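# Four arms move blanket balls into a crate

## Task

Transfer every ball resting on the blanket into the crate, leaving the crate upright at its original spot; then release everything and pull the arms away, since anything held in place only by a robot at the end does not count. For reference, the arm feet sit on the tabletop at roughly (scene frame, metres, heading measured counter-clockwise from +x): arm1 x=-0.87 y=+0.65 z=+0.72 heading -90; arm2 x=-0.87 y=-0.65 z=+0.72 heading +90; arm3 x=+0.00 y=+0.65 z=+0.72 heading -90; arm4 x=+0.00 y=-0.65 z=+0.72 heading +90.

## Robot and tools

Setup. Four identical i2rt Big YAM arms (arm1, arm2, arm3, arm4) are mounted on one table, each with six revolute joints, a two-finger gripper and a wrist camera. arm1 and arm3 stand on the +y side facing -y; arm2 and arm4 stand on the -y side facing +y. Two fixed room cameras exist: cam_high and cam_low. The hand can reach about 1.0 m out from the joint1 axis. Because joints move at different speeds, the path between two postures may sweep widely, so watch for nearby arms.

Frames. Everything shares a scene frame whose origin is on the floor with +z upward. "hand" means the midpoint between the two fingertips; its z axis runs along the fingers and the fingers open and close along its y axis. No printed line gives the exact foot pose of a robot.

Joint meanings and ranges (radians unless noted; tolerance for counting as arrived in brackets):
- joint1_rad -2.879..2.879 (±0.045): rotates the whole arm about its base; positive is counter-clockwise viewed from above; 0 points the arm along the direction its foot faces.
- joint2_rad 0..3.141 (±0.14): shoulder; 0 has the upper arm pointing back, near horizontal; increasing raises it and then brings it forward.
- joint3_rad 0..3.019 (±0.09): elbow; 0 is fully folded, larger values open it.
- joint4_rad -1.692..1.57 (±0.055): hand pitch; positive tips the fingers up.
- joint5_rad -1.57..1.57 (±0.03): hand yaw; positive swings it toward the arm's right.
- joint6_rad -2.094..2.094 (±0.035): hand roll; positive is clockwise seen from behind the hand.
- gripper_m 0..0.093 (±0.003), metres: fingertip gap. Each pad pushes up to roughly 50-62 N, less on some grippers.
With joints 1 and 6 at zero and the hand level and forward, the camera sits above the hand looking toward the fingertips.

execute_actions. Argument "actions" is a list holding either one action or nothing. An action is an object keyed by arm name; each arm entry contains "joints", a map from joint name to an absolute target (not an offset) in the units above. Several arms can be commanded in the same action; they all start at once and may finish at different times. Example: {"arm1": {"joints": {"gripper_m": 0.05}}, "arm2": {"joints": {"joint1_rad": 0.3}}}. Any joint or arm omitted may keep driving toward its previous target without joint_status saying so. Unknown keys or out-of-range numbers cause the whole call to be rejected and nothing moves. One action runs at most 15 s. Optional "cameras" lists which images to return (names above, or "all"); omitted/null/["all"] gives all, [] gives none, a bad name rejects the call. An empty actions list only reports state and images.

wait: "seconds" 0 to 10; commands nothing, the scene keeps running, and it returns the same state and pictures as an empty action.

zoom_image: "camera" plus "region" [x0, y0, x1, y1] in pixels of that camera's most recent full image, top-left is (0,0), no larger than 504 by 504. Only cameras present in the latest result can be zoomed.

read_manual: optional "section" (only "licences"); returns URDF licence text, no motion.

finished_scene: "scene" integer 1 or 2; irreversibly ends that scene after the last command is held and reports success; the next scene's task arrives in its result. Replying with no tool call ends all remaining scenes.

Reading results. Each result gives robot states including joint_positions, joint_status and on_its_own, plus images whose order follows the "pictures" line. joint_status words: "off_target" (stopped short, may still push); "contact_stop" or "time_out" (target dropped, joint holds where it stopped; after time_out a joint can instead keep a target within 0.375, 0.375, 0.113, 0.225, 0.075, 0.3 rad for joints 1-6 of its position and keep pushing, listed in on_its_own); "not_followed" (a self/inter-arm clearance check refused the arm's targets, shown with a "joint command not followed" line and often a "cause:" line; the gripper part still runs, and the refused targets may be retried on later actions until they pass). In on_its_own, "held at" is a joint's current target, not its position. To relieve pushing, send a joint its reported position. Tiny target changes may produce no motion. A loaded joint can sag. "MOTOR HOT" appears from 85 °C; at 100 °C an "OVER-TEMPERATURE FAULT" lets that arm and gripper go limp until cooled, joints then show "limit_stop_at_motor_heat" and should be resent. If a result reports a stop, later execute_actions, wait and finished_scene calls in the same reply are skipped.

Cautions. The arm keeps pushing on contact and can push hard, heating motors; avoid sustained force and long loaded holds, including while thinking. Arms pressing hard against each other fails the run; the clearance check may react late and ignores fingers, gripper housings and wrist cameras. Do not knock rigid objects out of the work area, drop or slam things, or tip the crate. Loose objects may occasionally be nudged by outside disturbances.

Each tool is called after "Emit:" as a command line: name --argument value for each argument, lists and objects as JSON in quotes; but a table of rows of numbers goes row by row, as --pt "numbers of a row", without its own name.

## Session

Emit:
execute_actions --actions '[]'

Scene clock: 0.00 s.
Motor temperatures (°C, as the motors report them): arm1=[27 35 34 28 26 28] | arm2=[30 34 36 30 28 27] | arm3=[28 35 36 30 28 29] | arm4=[29 35 34 26 27 30]
arm1.joint_positions: joint1_rad=-0.005 joint2_rad=+0.420 joint3_rad=+1.474 joint4_rad=-1.546 joint5_rad=+0.008 joint6_rad=+0.012 gripper_m=+0.095
arm1.joint_status: not commanded
arm1.hand: x=-0.8734 y=+0.5415 z=+1.3185 quat_wxyz=(-0.361, -0.616, -0.597, +0.366) (m; scene frame)
arm2.joint_positions: joint1_rad=+0.016 joint2_rad=+0.454 joint3_rad=+1.456 joint4_rad=-1.532 joint5_rad=-0.004 joint6_rad=+0.007 gripper_m=+0.095
arm2.joint_status: not commanded
arm2.hand: x=-0.8678 y=-0.5267 z=+1.2857 quat_wxyz=(-0.343, +0.618, -0.605, -0.367) (m; scene frame)
arm3.joint_positions: joint1_rad=+0.004 joint2_rad=+0.433 joint3_rad=+1.451 joint4_rad=-1.533 joint5_rad=-0.016 joint6_rad=+0.006 gripper_m=+0.094
arm3.joint_status: not commanded
arm3.hand: x=+0.0135 y=+0.5329 z=+1.3653 quat_wxyz=(-0.368, -0.594, -0.625, +0.348) (m; scene frame)
arm4.joint_positions: joint1_rad=-0.014 joint2_rad=+0.420 joint3_rad=+1.476 joint4_rad=-1.543 joint5_rad=+0.002 joint6_rad=-0.003 gripper_m=+0.094
arm4.joint_status: not commanded
arm4.hand: x=+0.0046 y=-0.5381 z=+1.3474 quat_wxyz=(-0.360, +0.609, -0.604, -0.367) (m; scene frame)
pictures: arm1_cam_wrist, arm2_cam_wrist, arm3_cam_wrist, arm4_cam_wrist, cam_high, cam_low
Images, in order (width x height): arm1_cam_wrist 616x616, arm2_cam_wrist 616x616, arm3_cam_wrist 616x616, arm4_cam_wrist 616x616, cam_high 672x504, cam_low 672x504.

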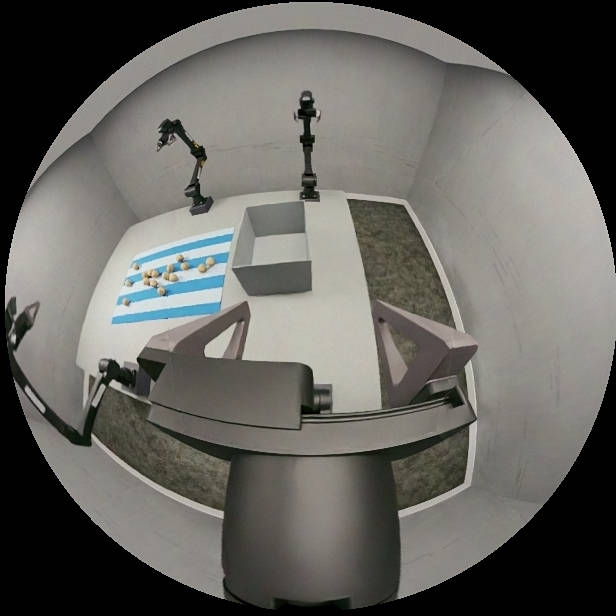

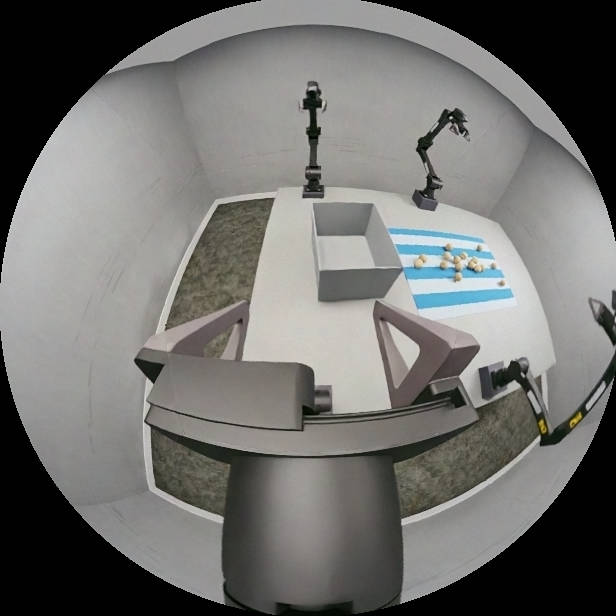

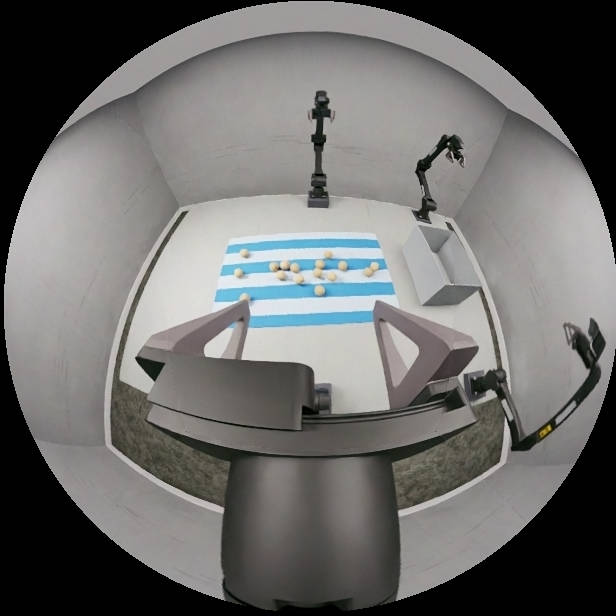

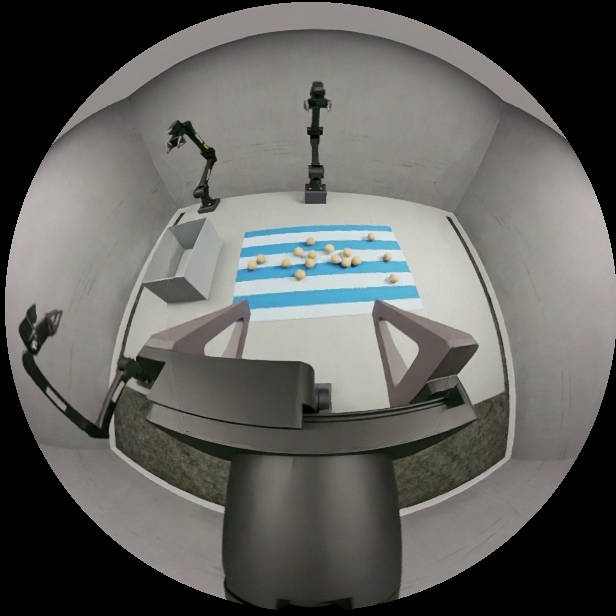

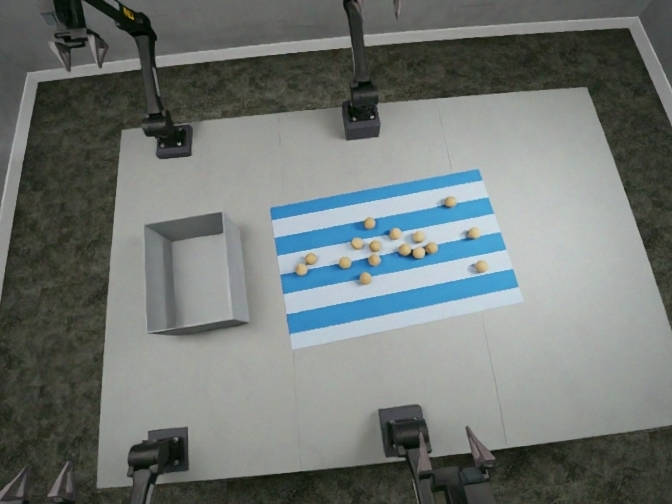

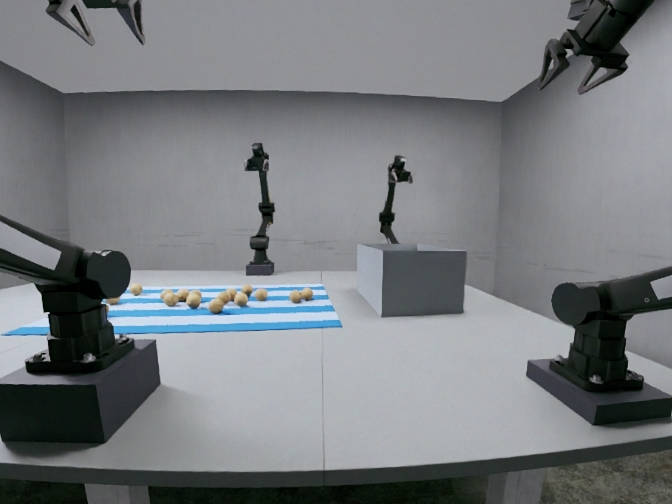

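Emit:
zoom_image --camera "cam_high" --region '[130, 200, 270, 350]'

Emit:
zoom_image --camera "cam_high" --region '[280, 200, 400, 320]'

Emit:
zoom_image --camera "cam_high" --region '[380, 180, 500, 300]'

Region (130, 200, 270, 350) of cam_high's 672x504 image, scaled by 3.360, with more detail than that image has; it fills the left 470 columns of this view, and the rest is white.

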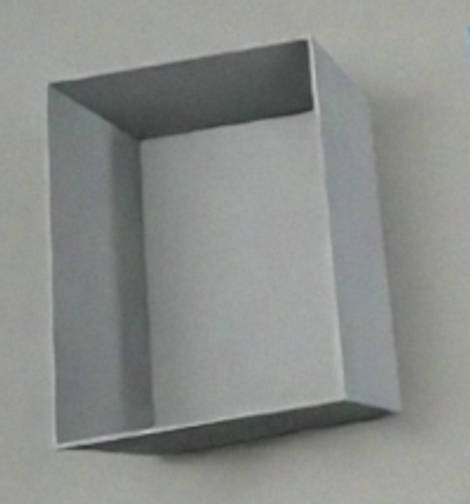

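Region (280, 200, 400, 320) of cam_high's 672x504 image, scaled by 4.200, with more detail than that image has.

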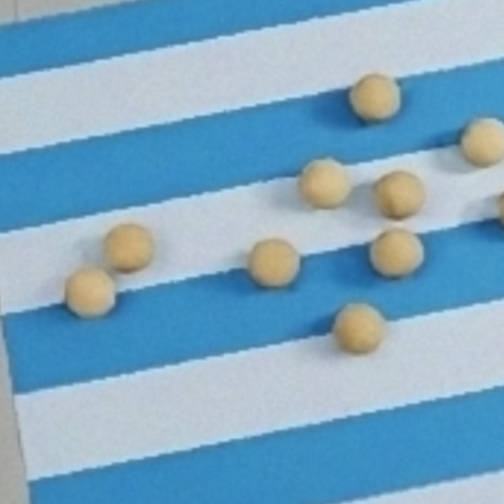

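Region (380, 180, 500, 300) of cam_high's 672x504 image, scaled by 4.200, with more detail than that image has.

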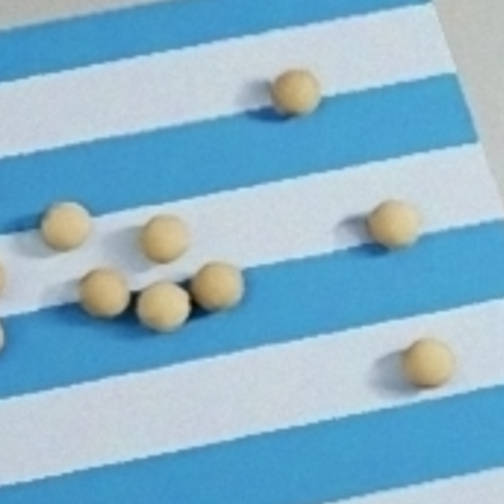

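Emit:
execute_actions --actions '[{"arm1":{"joints":{"joint1_rad":0.93,"joint2_rad":2.27,"joint3_rad":2.37,"joint4_rad":-0.895,"joint5_rad":-0.006,"gripper_m":0.085}},"arm2":{"joints":{"joint1_rad":-0.704,"joint2_rad":2.483,"joint3_rad":2.352,"joint4_rad":-0.996,"gripper_m":0.085}},"arm3":{"joints":{"joint1_rad":0.626,"joint2_rad":2.026,"joint3_rad":1.343,"joint4_rad":-0.831,"joint5_rad":0.008,"gripper_m":0.09}},"arm4":{"joints":{"joint1_rad":-0.656,"joint2_rad":2.236,"joint3_rad":1.877,"joint4_rad":-0.996,"gripper_m":0.09}}}]' --cameras '["arm2_cam_wrist","arm3_cam_wrist","arm4_cam_wrist","cam_high"]'

Scene clock: 37.37 s.
Motor temperatures (°C, as the motors report them): arm1=[27 36 37 28 26 28] | arm2=[30 34 38 30 28 27] | arm3=[28 36 40 30 28 29] | arm4=[29 35 37 27 27 30]
arm1.joint_positions: joint1_rad=+0.937 joint2_rad=+2.297 joint3_rad=+2.335 joint4_rad=-0.899 joint5_rad=-0.004 joint6_rad=+0.012 gripper_m=+0.085
arm1.joint_status: all done
arm1.hand: x=-0.1771 y=+0.1307 z=+0.9526 quat_wxyz=(-0.331, -0.301, -0.888, +0.107) (m; scene frame)
arm2.joint_positions: joint1_rad=-0.699 joint2_rad=+2.481 joint3_rad=+2.328 joint4_rad=-0.994 joint5_rad=+0.001 joint6_rad=+0.004 gripper_m=+0.085
arm2.joint_status: all done
arm2.hand: x=-0.3385 y=+0.0022 z=+0.7568 quat_wxyz=(-0.187, +0.417, -0.884, -0.098) (m; scene frame)
arm3.joint_positions: joint1_rad=+0.631 joint2_rad=+2.023 joint3_rad=+1.329 joint4_rad=-0.837 joint5_rad=+0.009 joint6_rad=+0.006 gripper_m=+0.090
arm3.joint_status: all done
arm3.hand: x=+0.3399 y=+0.2156 z=+0.7600 quat_wxyz=(-0.012, -0.439, -0.898, +0.018) (m; scene frame)
arm4.joint_positions: joint1_rad=-0.653 joint2_rad=+2.218 joint3_rad=+1.867 joint4_rad=-0.999 joint5_rad=+0.001 joint6_rad=-0.003 gripper_m=+0.090
arm4.joint_status: all done
arm4.hand: x=+0.4214 y=-0.0702 z=+0.7969 quat_wxyz=(-0.093, +0.453, -0.885, -0.049) (m; scene frame)
pictures: arm2_cam_wrist, arm3_cam_wrist, arm4_cam_wrist, cam_high
Images, in order (width x height): arm2_cam_wrist 616x616, arm3_cam_wrist 616x616, arm4_cam_wrist 616x616, cam_high 672x504.

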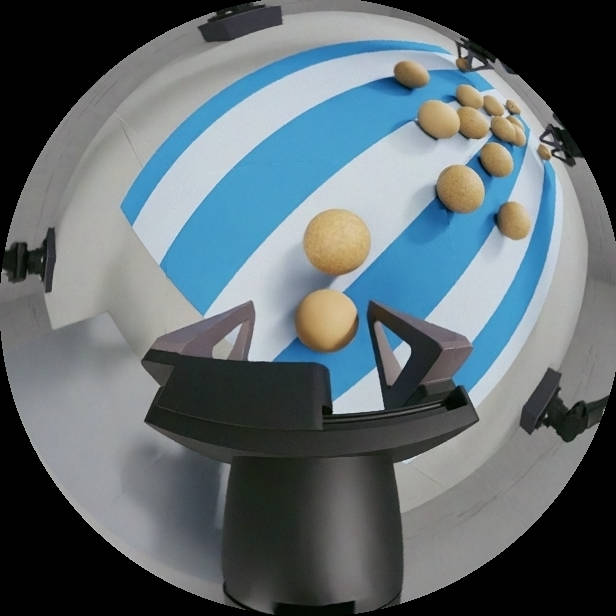

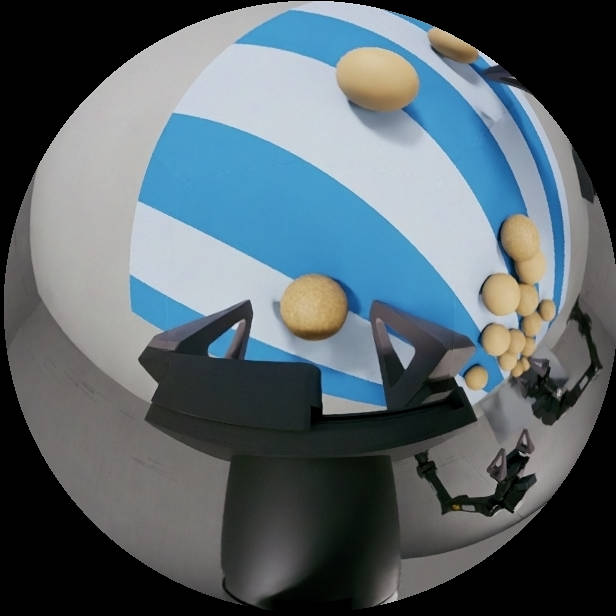

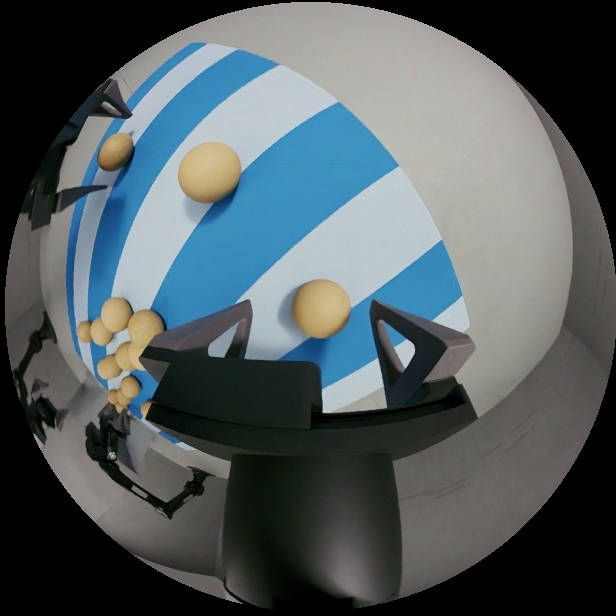

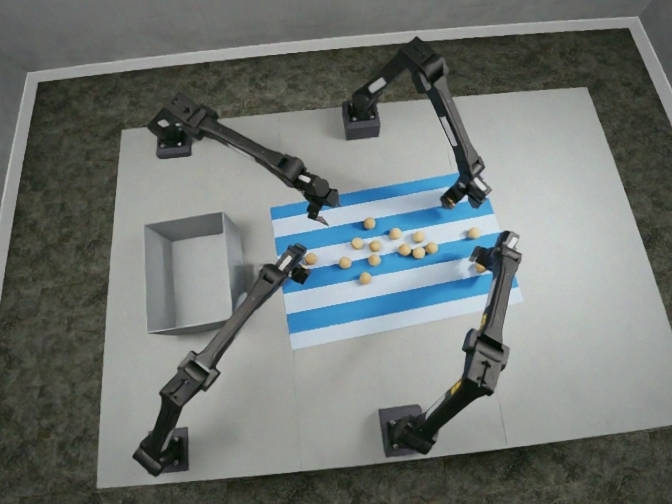

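Emit:
zoom_image --camera "arm2_cam_wrist" --region '[250, 250, 390, 390]'

Emit:
zoom_image --camera "arm3_cam_wrist" --region '[240, 240, 380, 380]'

Emit:
zoom_image --camera "arm4_cam_wrist" --region '[240, 240, 380, 380]'

Region (250, 250, 390, 390) of arm2_cam_wrist's 616x616 image, scaled by 3.600, with more detail than that image has.

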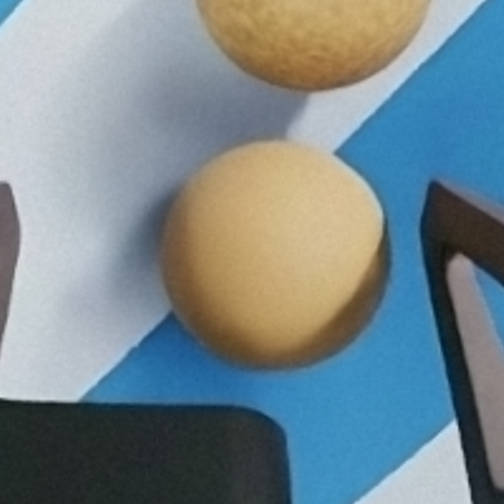

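Region (240, 240, 380, 380) of arm3_cam_wrist's 616x616 image, scaled by 3.600, with more detail than that image has.

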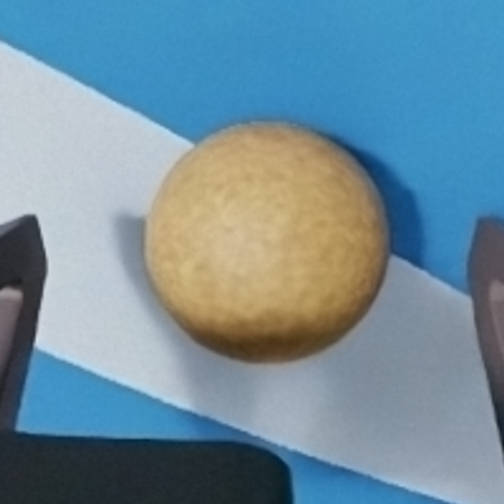

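Region (240, 240, 380, 380) of arm4_cam_wrist's 616x616 image, scaled by 3.600, with more detail than that image has.

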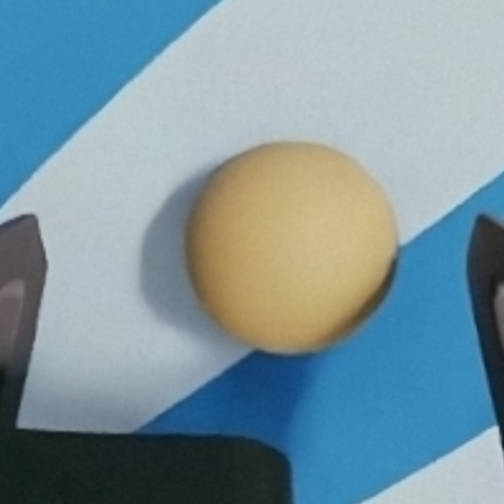

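Emit:
execute_actions --actions '[{"arm2":{"joints":{"joint1_rad":-0.718,"joint3_rad":2.279,"joint4_rad":-0.975,"gripper_m":0.073}},"arm3":{"joints":{"joint3_rad":1.267,"joint4_rad":-0.722,"gripper_m":0.068}},"arm4":{"joints":{"joint1_rad":-0.669,"joint3_rad":1.768,"joint4_rad":-0.875,"gripper_m":0.07}}}]' --cameras '["arm2_cam_wrist","arm3_cam_wrist","arm4_cam_wrist"]'

Scene clock: 40.33 s.
Motor temperatures (°C, as the motors report them): arm1=[27 37 37 28 26 28] | arm2=[30 35 39 30 28 27] | arm3=[28 36 40 30 28 29] | arm4=[29 36 38 27 27 30]
arm1.joint_positions: joint1_rad=+0.937 joint2_rad=+2.297 joint3_rad=+2.335 joint4_rad=-0.899 joint5_rad=-0.004 joint6_rad=+0.012 gripper_m=+0.085
arm1.joint_status: not commanded
arm1.hand: x=-0.1771 y=+0.1307 z=+0.9526 quat_wxyz=(-0.331, -0.301, -0.888, +0.107) (m; scene frame)
arm2.joint_positions: joint1_rad=-0.714 joint2_rad=+2.488 joint3_rad=+2.280 joint4_rad=-0.989 joint5_rad=+0.001 joint6_rad=+0.004 gripper_m=+0.073
arm2.joint_status: all done
arm2.hand: x=-0.3383 y=-0.0159 z=+0.7284 quat_wxyz=(-0.166, +0.412, -0.892, -0.086) (m; scene frame)
arm3.joint_positions: joint1_rad=+0.631 joint2_rad=+2.023 joint3_rad=+1.261 joint4_rad=-0.731 joint5_rad=+0.009 joint6_rad=+0.006 gripper_m=+0.068
arm3.joint_status: all done
arm3.hand: x=+0.3347 y=+0.2218 z=+0.7411 quat_wxyz=(-0.029, -0.438, -0.898, +0.026) (m; scene frame)
arm4.joint_positions: joint1_rad=-0.658 joint2_rad=+2.219 joint3_rad=+1.773 joint4_rad=-0.894 joint5_rad=+0.001 joint6_rad=-0.003 gripper_m=+0.070
arm4.joint_status: all done
arm4.hand: x=+0.4173 y=-0.0816 z=+0.7642 quat_wxyz=(-0.098, +0.450, -0.886, -0.051) (m; scene frame)
pictures: arm2_cam_wrist, arm3_cam_wrist, arm4_cam_wrist
Images, in order (width x height): arm2_cam_wrist 616x616, arm3_cam_wrist 616x616, arm4_cam_wrist 616x616.

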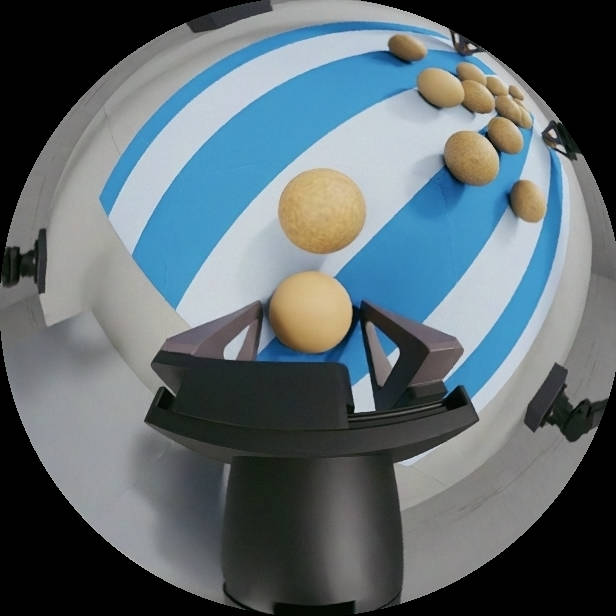

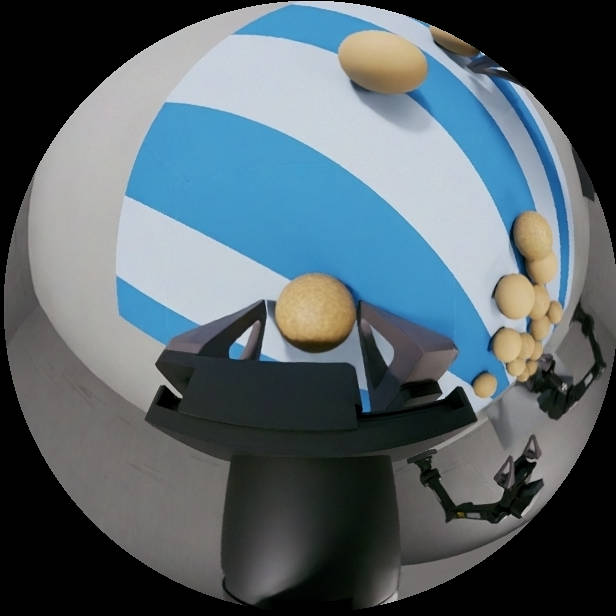

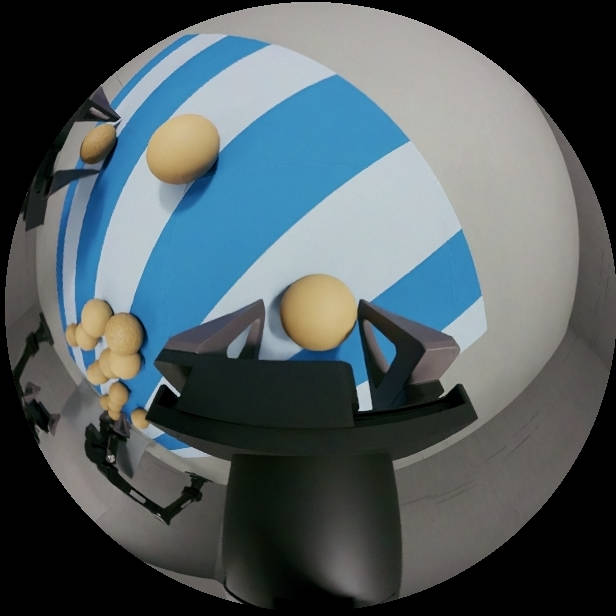

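Emit:
execute_actions --actions '[{"arm2":{"joints":{"joint4_rad":-0.957,"gripper_m":0.044}},"arm3":{"joints":{"gripper_m":0.044}},"arm4":{"joints":{"joint3_rad":1.76,"joint4_rad":-0.862,"gripper_m":0.044}}}]' --cameras '["arm2_cam_wrist","arm1_cam_wrist"]'

Scene clock: 41.57 s.
Motor temperatures (°C, as the motors report them): arm1=[27 37 38 28 26 28] | arm2=[30 36 39 30 28 27] | arm3=[28 36 40 30 28 29] | arm4=[29 36 38 27 27 30]
arm1.joint_positions: joint1_rad=+0.937 joint2_rad=+2.297 joint3_rad=+2.335 joint4_rad=-0.899 joint5_rad=-0.004 joint6_rad=+0.012 gripper_m=+0.085
arm1.joint_status: not commanded
arm1.hand: x=-0.1771 y=+0.1307 z=+0.9526 quat_wxyz=(-0.331, -0.301, -0.888, +0.107) (m; scene frame)
arm2.joint_positions: joint1_rad=-0.714 joint2_rad=+2.488 joint3_rad=+2.280 joint4_rad=-0.974 joint5_rad=+0.000 joint6_rad=+0.004 gripper_m=+0.047
arm2.joint_status: gripper_m off_target (ended at +0.047, target +0.044); the others done
arm2.hand: x=-0.3363 y=-0.0134 z=+0.7297 quat_wxyz=(-0.172, +0.412, -0.890, -0.089) (m; scene frame)
arm3.joint_positions: joint1_rad=+0.631 joint2_rad=+2.023 joint3_rad=+1.261 joint4_rad=-0.731 joint5_rad=+0.009 joint6_rad=+0.006 gripper_m=+0.047
arm3.joint_status: all done
arm3.hand: x=+0.3347 y=+0.2218 z=+0.7411 quat_wxyz=(-0.029, -0.438, -0.898, +0.026) (m; scene frame)
arm4.joint_positions: joint1_rad=-0.658 joint2_rad=+2.219 joint3_rad=+1.773 joint4_rad=-0.882 joint5_rad=+0.001 joint6_rad=-0.003 gripper_m=+0.047
arm4.joint_status: all done
arm4.hand: x=+0.4190 y=-0.0792 z=+0.7648 quat_wxyz=(-0.103, +0.450, -0.885, -0.054) (m; scene frame)
pictures: arm1_cam_wrist, arm2_cam_wrist
Images, in order (width x height): arm1_cam_wrist 616x616, arm2_cam_wrist 616x616.

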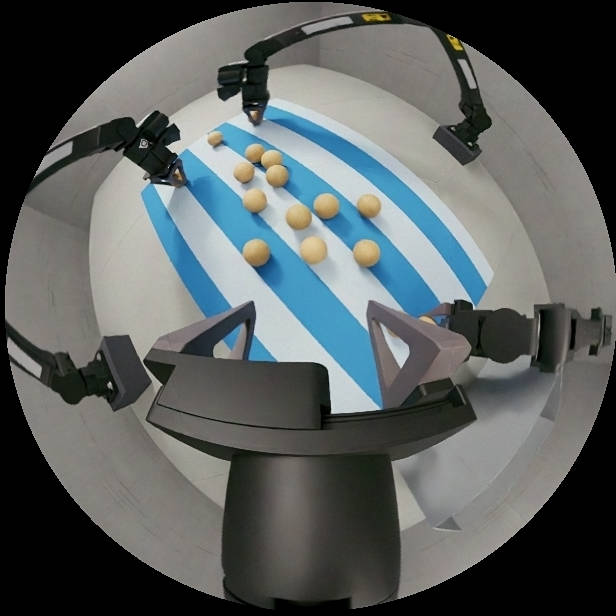

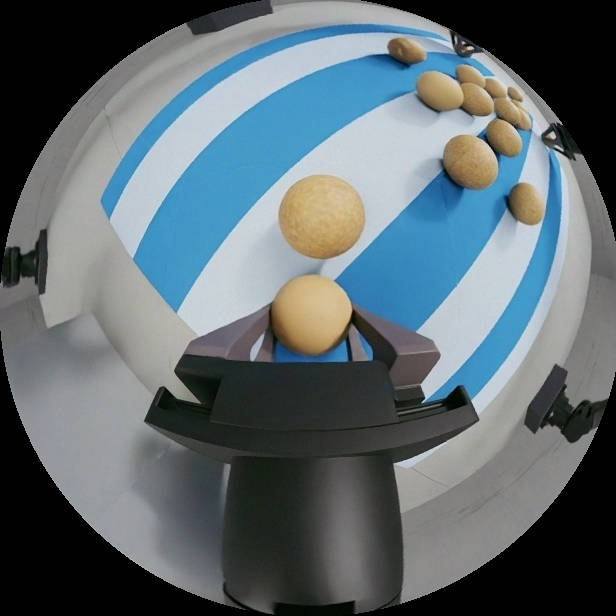

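Emit:
execute_actions --actions '[{"arm1":{"joints":{"joint1_rad":0.895}},"arm2":{"joints":{"joint1_rad":-0.625,"joint2_rad":2.06,"joint4_rad":-1.41,"gripper_m":0.042}},"arm3":{"joints":{"joint1_rad":0.58,"joint2_rad":1.79,"joint4_rad":-1.14,"gripper_m":0.042}},"arm4":{"joints":{"joint1_rad":-0.17,"joint2_rad":1.94,"joint4_rad":-1.38,"gripper_m":0.042}}}]' --cameras '["arm1_cam_wrist","arm2_cam_wrist","cam_high"]'

Emit:
zoom_image --camera "cam_high" --region '[280, 200, 400, 320]'

Scene clock: 47.23 s.
Motor temperatures (°C, as the motors report them): arm1=[27 39 39 28 26 28] | arm2=[30 37 39 30 28 27] | arm3=[28 37 40 30 28 29] | arm4=[29 37 38 27 27 30]
arm1.joint_positions: joint1_rad=+0.890 joint2_rad=+2.297 joint3_rad=+2.335 joint4_rad=-0.899 joint5_rad=-0.004 joint6_rad=+0.012 gripper_m=+0.085
arm1.joint_status: all done
arm1.hand: x=-0.2020 y=+0.0990 z=+0.9526 quat_wxyz=(-0.328, -0.322, -0.881, +0.114) (m; scene frame)
arm2.joint_positions: joint1_rad=-0.625 joint2_rad=+2.090 joint3_rad=+2.265 joint4_rad=-1.402 joint5_rad=-0.001 joint6_rad=+0.004 gripper_m=+0.047
arm2.joint_status: gripper_m off_target (ended at +0.047, target +0.042); the others done
arm2.hand: x=-0.4508 y=-0.0556 z=+0.9907 quat_wxyz=(-0.148, +0.453, -0.875, -0.087) (m; scene frame)
arm3.joint_positions: joint1_rad=+0.574 joint2_rad=+1.771 joint3_rad=+1.257 joint4_rad=-1.132 joint5_rad=+0.009 joint6_rad=+0.006 gripper_m=+0.047
arm3.joint_status: gripper_m off_target (ended at +0.047, target +0.042); the others done
arm3.hand: x=+0.2733 y=+0.2580 z=+0.8643 quat_wxyz=(+0.039, -0.464, -0.885, -0.008) (m; scene frame)
arm4.joint_positions: joint1_rad=-0.178 joint2_rad=+1.913 joint3_rad=+1.757 joint4_rad=-1.364 joint5_rad=+0.001 joint6_rad=-0.003 gripper_m=+0.047
arm4.joint_status: gripper_m off_target (ended at +0.047, target +0.042); the others done
arm4.hand: x=+0.0931 y=-0.0535 z=+0.9396 quat_wxyz=(-0.015, +0.652, -0.758, -0.018) (m; scene frame)
pictures: arm1_cam_wrist, arm2_cam_wrist, cam_high
Images, in order (width x height): arm1_cam_wrist 616x616, arm2_cam_wrist 616x616, cam_high 672x504.

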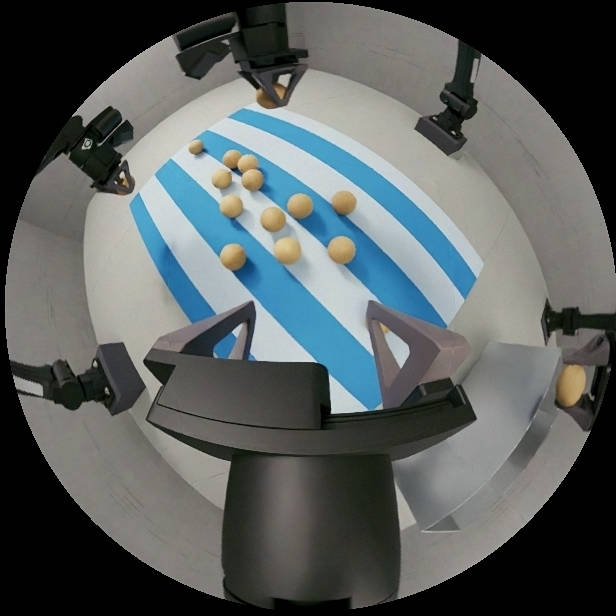

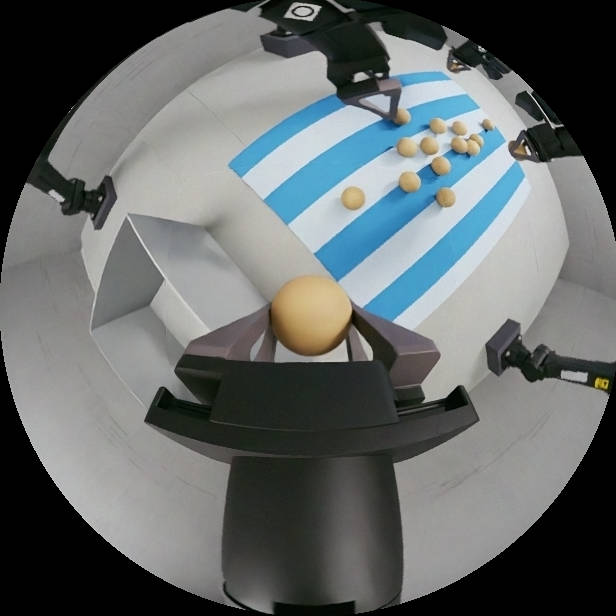

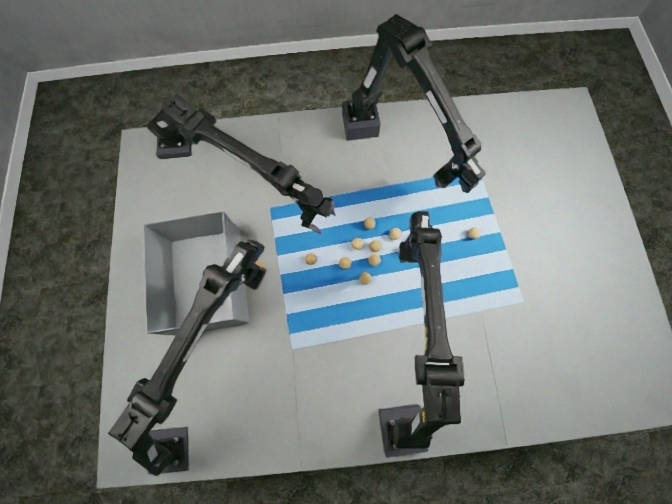

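Region (280, 200, 400, 320) of cam_high's 672x504 image, scaled by 4.200, with more detail than that image has.

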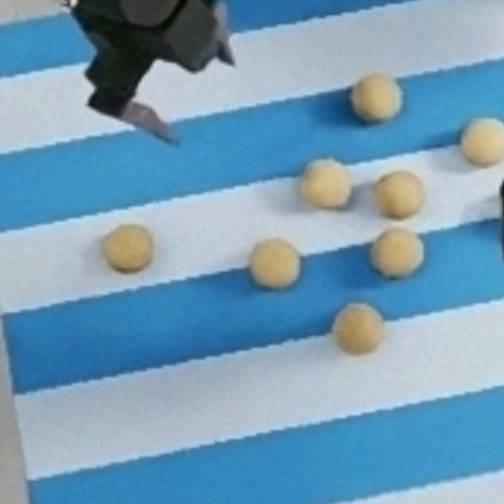

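Emit:
execute_actions --actions '[{"arm1":{"joints":{"joint1_rad":0.758,"joint2_rad":2.505}},"arm2":{"joints":{"joint1_rad":-0.142,"joint4_rad":-1.55,"joint6_rad":-0.2}},"arm3":{"joints":{"joint1_rad":0.12}},"arm4":{"joints":{"joint1_rad":0.16,"joint2_rad":1.69,"joint3_rad":1.262,"joint4_rad":-1.15}}}]' --cameras '["arm1_cam_wrist","arm2_cam_wrist","cam_high"]'

Scene clock: 53.13 s.
Motor temperatures (°C, as the motors report them): arm1=[27 40 39 28 26 28] | arm2=[30 38 40 30 28 27] | arm3=[28 37 41 30 28 29] | arm4=[29 37 38 27 27 30]
arm1.joint_positions: joint1_rad=+0.763 joint2_rad=+2.492 joint3_rad=+2.348 joint4_rad=-0.892 joint5_rad=-0.009 joint6_rad=+0.022 gripper_m=+0.085
arm1.joint_status: all done
arm1.hand: x=-0.2752 y=+0.0183 z=+0.7951 quat_wxyz=(-0.245, -0.392, -0.881, +0.099) (m; scene frame)
arm2.joint_positions: joint1_rad=-0.145 joint2_rad=+2.090 joint3_rad=+2.265 joint4_rad=-1.540 joint5_rad=-0.006 joint6_rad=-0.189 gripper_m=+0.047
arm2.joint_status: all done
arm2.hand: x=-0.7789 y=+0.0368 z=+0.9864 quat_wxyz=(-0.081, +0.724, -0.681, -0.070) (m; scene frame)
arm3.joint_positions: joint1_rad=+0.118 joint2_rad=+1.771 joint3_rad=+1.257 joint4_rad=-1.132 joint5_rad=+0.009 joint6_rad=+0.006 gripper_m=+0.047
arm3.joint_status: all done
arm3.hand: x=+0.0727 y=+0.1781 z=+0.8672 quat_wxyz=(+0.034, -0.652, -0.757, -0.015) (m; scene frame)
arm4.joint_positions: joint1_rad=+0.162 joint2_rad=+1.680 joint3_rad=+1.264 joint4_rad=-1.166 joint5_rad=+0.000 joint6_rad=-0.003 gripper_m=+0.047
arm4.joint_status: all done
arm4.hand: x=-0.0879 y=-0.1809 z=+0.8814 quat_wxyz=(+0.009, +0.771, -0.636, +0.002) (m; scene frame)
pictures: arm1_cam_wrist, arm2_cam_wrist, cam_high
Images, in order (width x height): arm1_cam_wrist 616x616, arm2_cam_wrist 616x616, cam_high 672x504.

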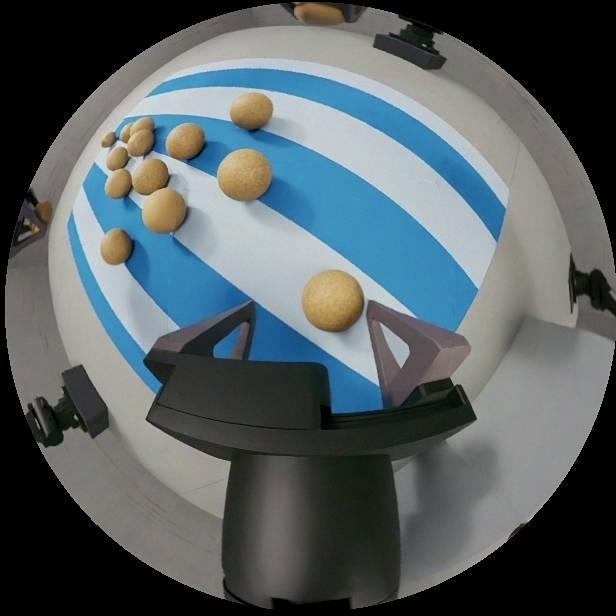

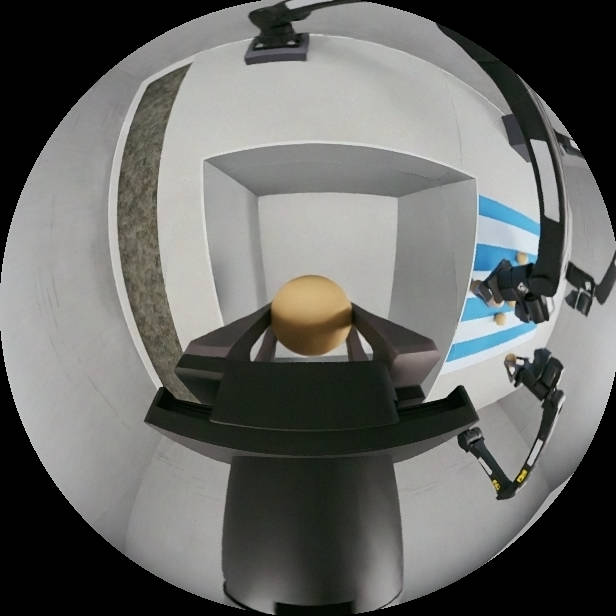

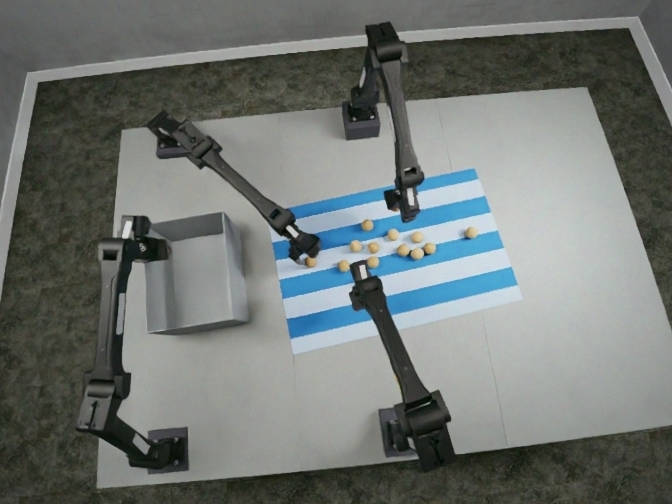

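Emit:
execute_actions --actions '[]'

Scene clock: 55.20 s.
Motor temperatures (°C, as the motors report them): arm1=[27 40 39 28 26 28] | arm2=[30 38 40 30 28 27] | arm3=[28 37 41 30 28 29] | arm4=[29 37 38 27 27 30]
arm1.joint_positions: joint1_rad=+0.763 joint2_rad=+2.492 joint3_rad=+2.348 joint4_rad=-0.892 joint5_rad=-0.009 joint6_rad=+0.022 gripper_m=+0.085
arm1.joint_status: all done
arm1.hand: x=-0.2752 y=+0.0183 z=+0.7951 quat_wxyz=(-0.245, -0.392, -0.881, +0.099) (m; scene frame)
arm2.joint_positions: joint1_rad=-0.145 joint2_rad=+2.090 joint3_rad=+2.265 joint4_rad=-1.540 joint5_rad=-0.006 joint6_rad=-0.189 gripper_m=+0.047
arm2.joint_status: all done
arm2.hand: x=-0.7789 y=+0.0368 z=+0.9864 quat_wxyz=(-0.081, +0.724, -0.681, -0.070) (m; scene frame)
arm3.joint_positions: joint1_rad=+0.118 joint2_rad=+1.771 joint3_rad=+1.257 joint4_rad=-1.132 joint5_rad=+0.009 joint6_rad=+0.006 gripper_m=+0.047
arm3.joint_status: all done
arm3.hand: x=+0.0727 y=+0.1781 z=+0.8672 quat_wxyz=(+0.034, -0.652, -0.757, -0.015) (m; scene frame)
arm4.joint_positions: joint1_rad=+0.162 joint2_rad=+1.680 joint3_rad=+1.264 joint4_rad=-1.166 joint5_rad=+0.000 joint6_rad=-0.003 gripper_m=+0.047
arm4.joint_status: all done
arm4.hand: x=-0.0879 y=-0.1809 z=+0.8814 quat_wxyz=(+0.009, +0.771, -0.636, +0.002) (m; scene frame)
pictures: arm1_cam_wrist, arm2_cam_wrist, arm3_cam_wrist, arm4_cam_wrist, cam_high, cam_low
Images, in order (width x height): arm1_cam_wrist 616x616, arm2_cam_wrist 616x616, arm3_cam_wrist 616x616, arm4_cam_wrist 616x616, cam_high 672x504, cam_low 672x504.

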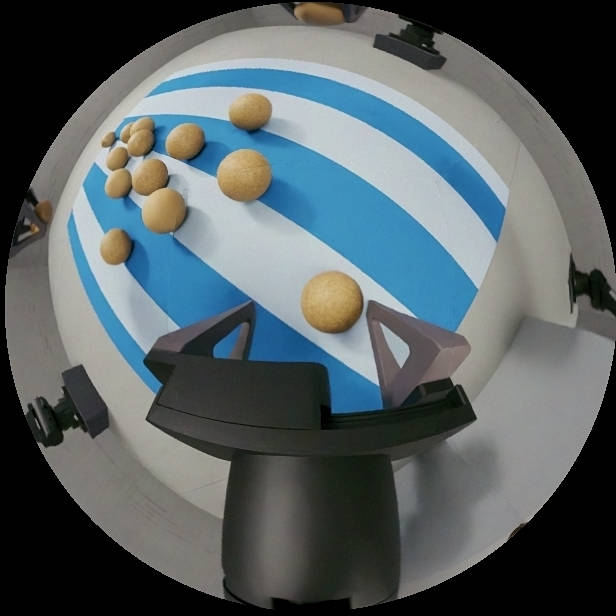

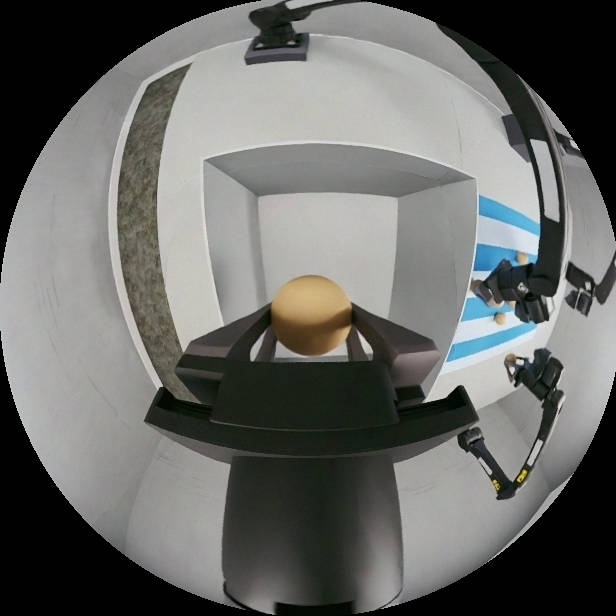

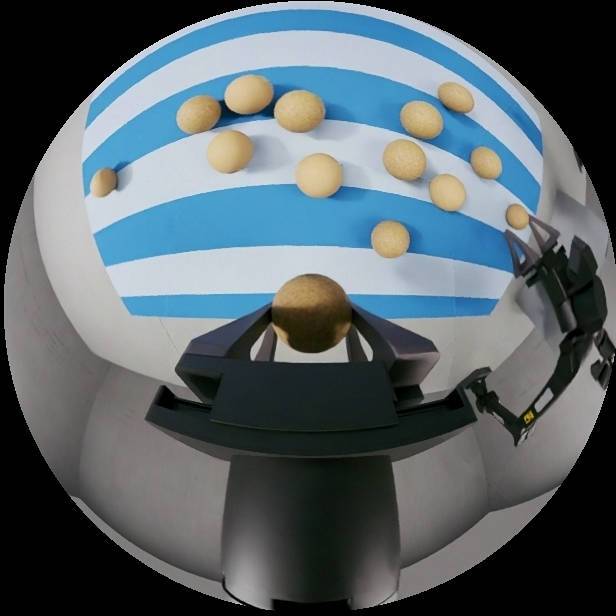

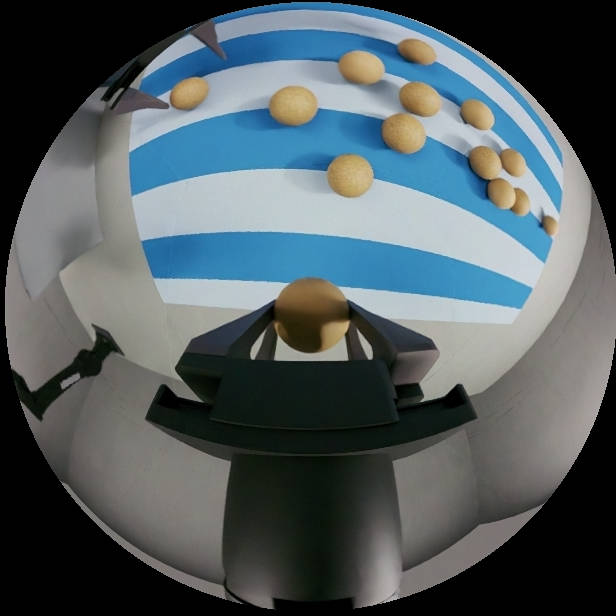

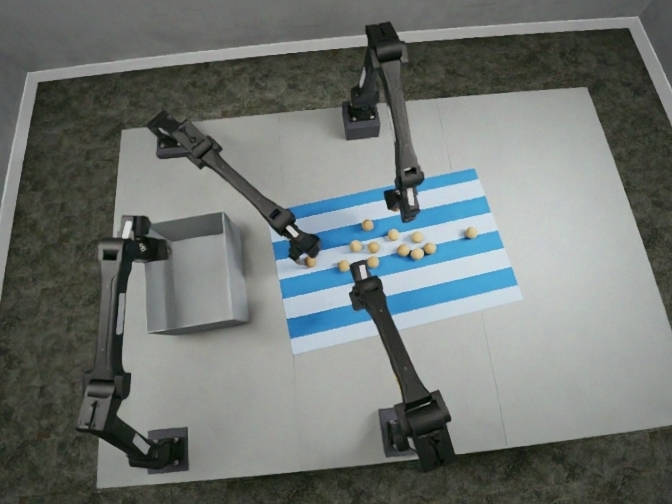

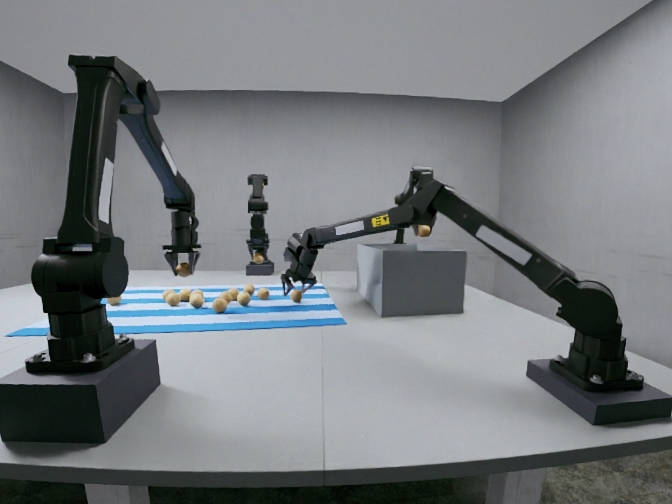

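Emit:
zoom_image --camera "cam_high" --region '[280, 200, 400, 320]'

Emit:
zoom_image --camera "cam_high" --region '[380, 180, 500, 300]'

Emit:
zoom_image --camera "arm1_cam_wrist" --region '[240, 240, 400, 400]'

Region (280, 200, 400, 320) of cam_high's 672x504 image, scaled by 4.200, with more detail than that image has.

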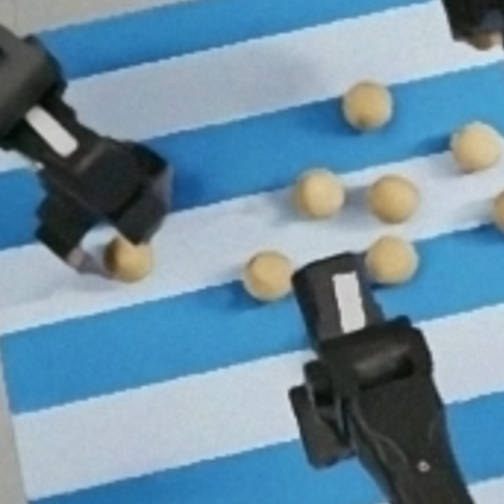

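Region (380, 180, 500, 300) of cam_high's 672x504 image, scaled by 4.200, with more detail than that image has.

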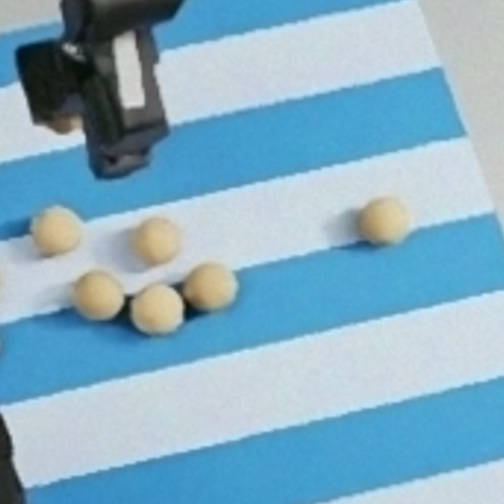

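Region (240, 240, 400, 400) of arm1_cam_wrist's 616x616 image, scaled by 3.150, with more detail than that image has.

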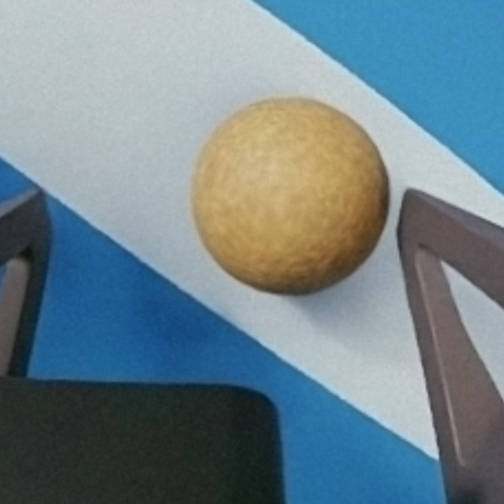

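Emit:
execute_actions --actions '[{"arm1":{"joints":{"joint1_rad":0.736,"joint3_rad":2.264,"joint4_rad":-0.765,"gripper_m":0.088}},"arm3":{"joints":{"joint1_rad":0.0}},"arm4":{"joints":{"joint1_rad":0.28}}}]' --cameras '["arm1_cam_wrist","cam_high"]'

Scene clock: 63.40 s.
Motor temperatures (°C, as the motors report them): arm1=[27 40 39 28 26 28] | arm2=[30 39 40 30 28 27] | arm3=[28 38 41 30 28 29] | arm4=[29 36 38 26 27 30]
arm1.joint_positions: joint1_rad=+0.738 joint2_rad=+2.492 joint3_rad=+2.262 joint4_rad=-0.784 joint5_rad=-0.009 joint6_rad=+0.020 gripper_m=+0.088
arm1.joint_status: all done
arm1.hand: x=-0.2923 y=+0.0046 z=+0.7653 quat_wxyz=(-0.254, -0.400, -0.874, +0.106) (m; scene frame)
arm2.joint_positions: joint1_rad=-0.145 joint2_rad=+2.090 joint3_rad=+2.265 joint4_rad=-1.540 joint5_rad=-0.006 joint6_rad=-0.189 gripper_m=+0.047
arm2.joint_status: not commanded
arm2.hand: x=-0.7789 y=+0.0368 z=+0.9864 quat_wxyz=(-0.081, +0.724, -0.681, -0.070) (m; scene frame)
arm3.joint_positions: joint1_rad=-0.004 joint2_rad=+1.771 joint3_rad=+1.257 joint4_rad=-1.132 joint5_rad=+0.008 joint6_rad=+0.006 gripper_m=+0.047
arm3.joint_status: all done
arm3.hand: x=+0.0146 y=+0.1728 z=+0.8679 quat_wxyz=(+0.032, -0.697, -0.716, -0.017) (m; scene frame)
arm4.joint_positions: joint1_rad=+0.290 joint2_rad=+1.680 joint3_rad=+1.264 joint4_rad=-1.166 joint5_rad=+0.001 joint6_rad=-0.003 gripper_m=+0.047
arm4.joint_status: all done
arm4.hand: x=-0.1466 y=-0.1959 z=+0.8820 quat_wxyz=(+0.007, +0.810, -0.586, +0.003) (m; scene frame)
pictures: arm1_cam_wrist, cam_high
Images, in order (width x height): arm1_cam_wrist 616x616, cam_high 672x504.

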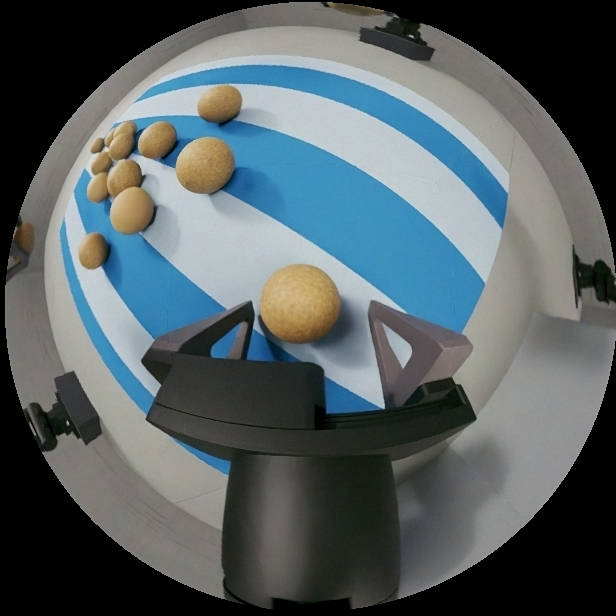

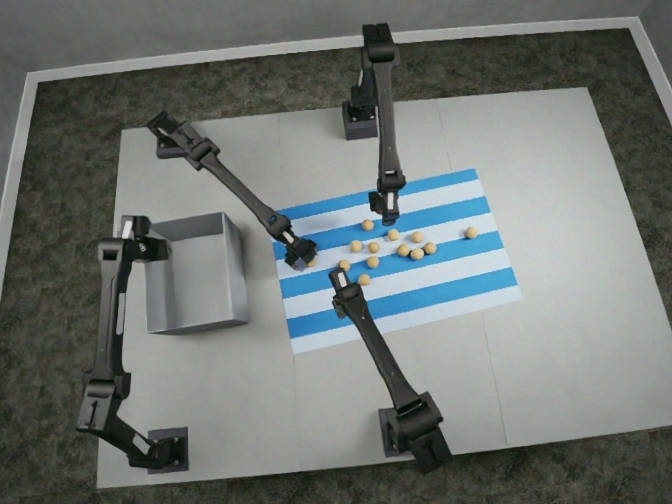

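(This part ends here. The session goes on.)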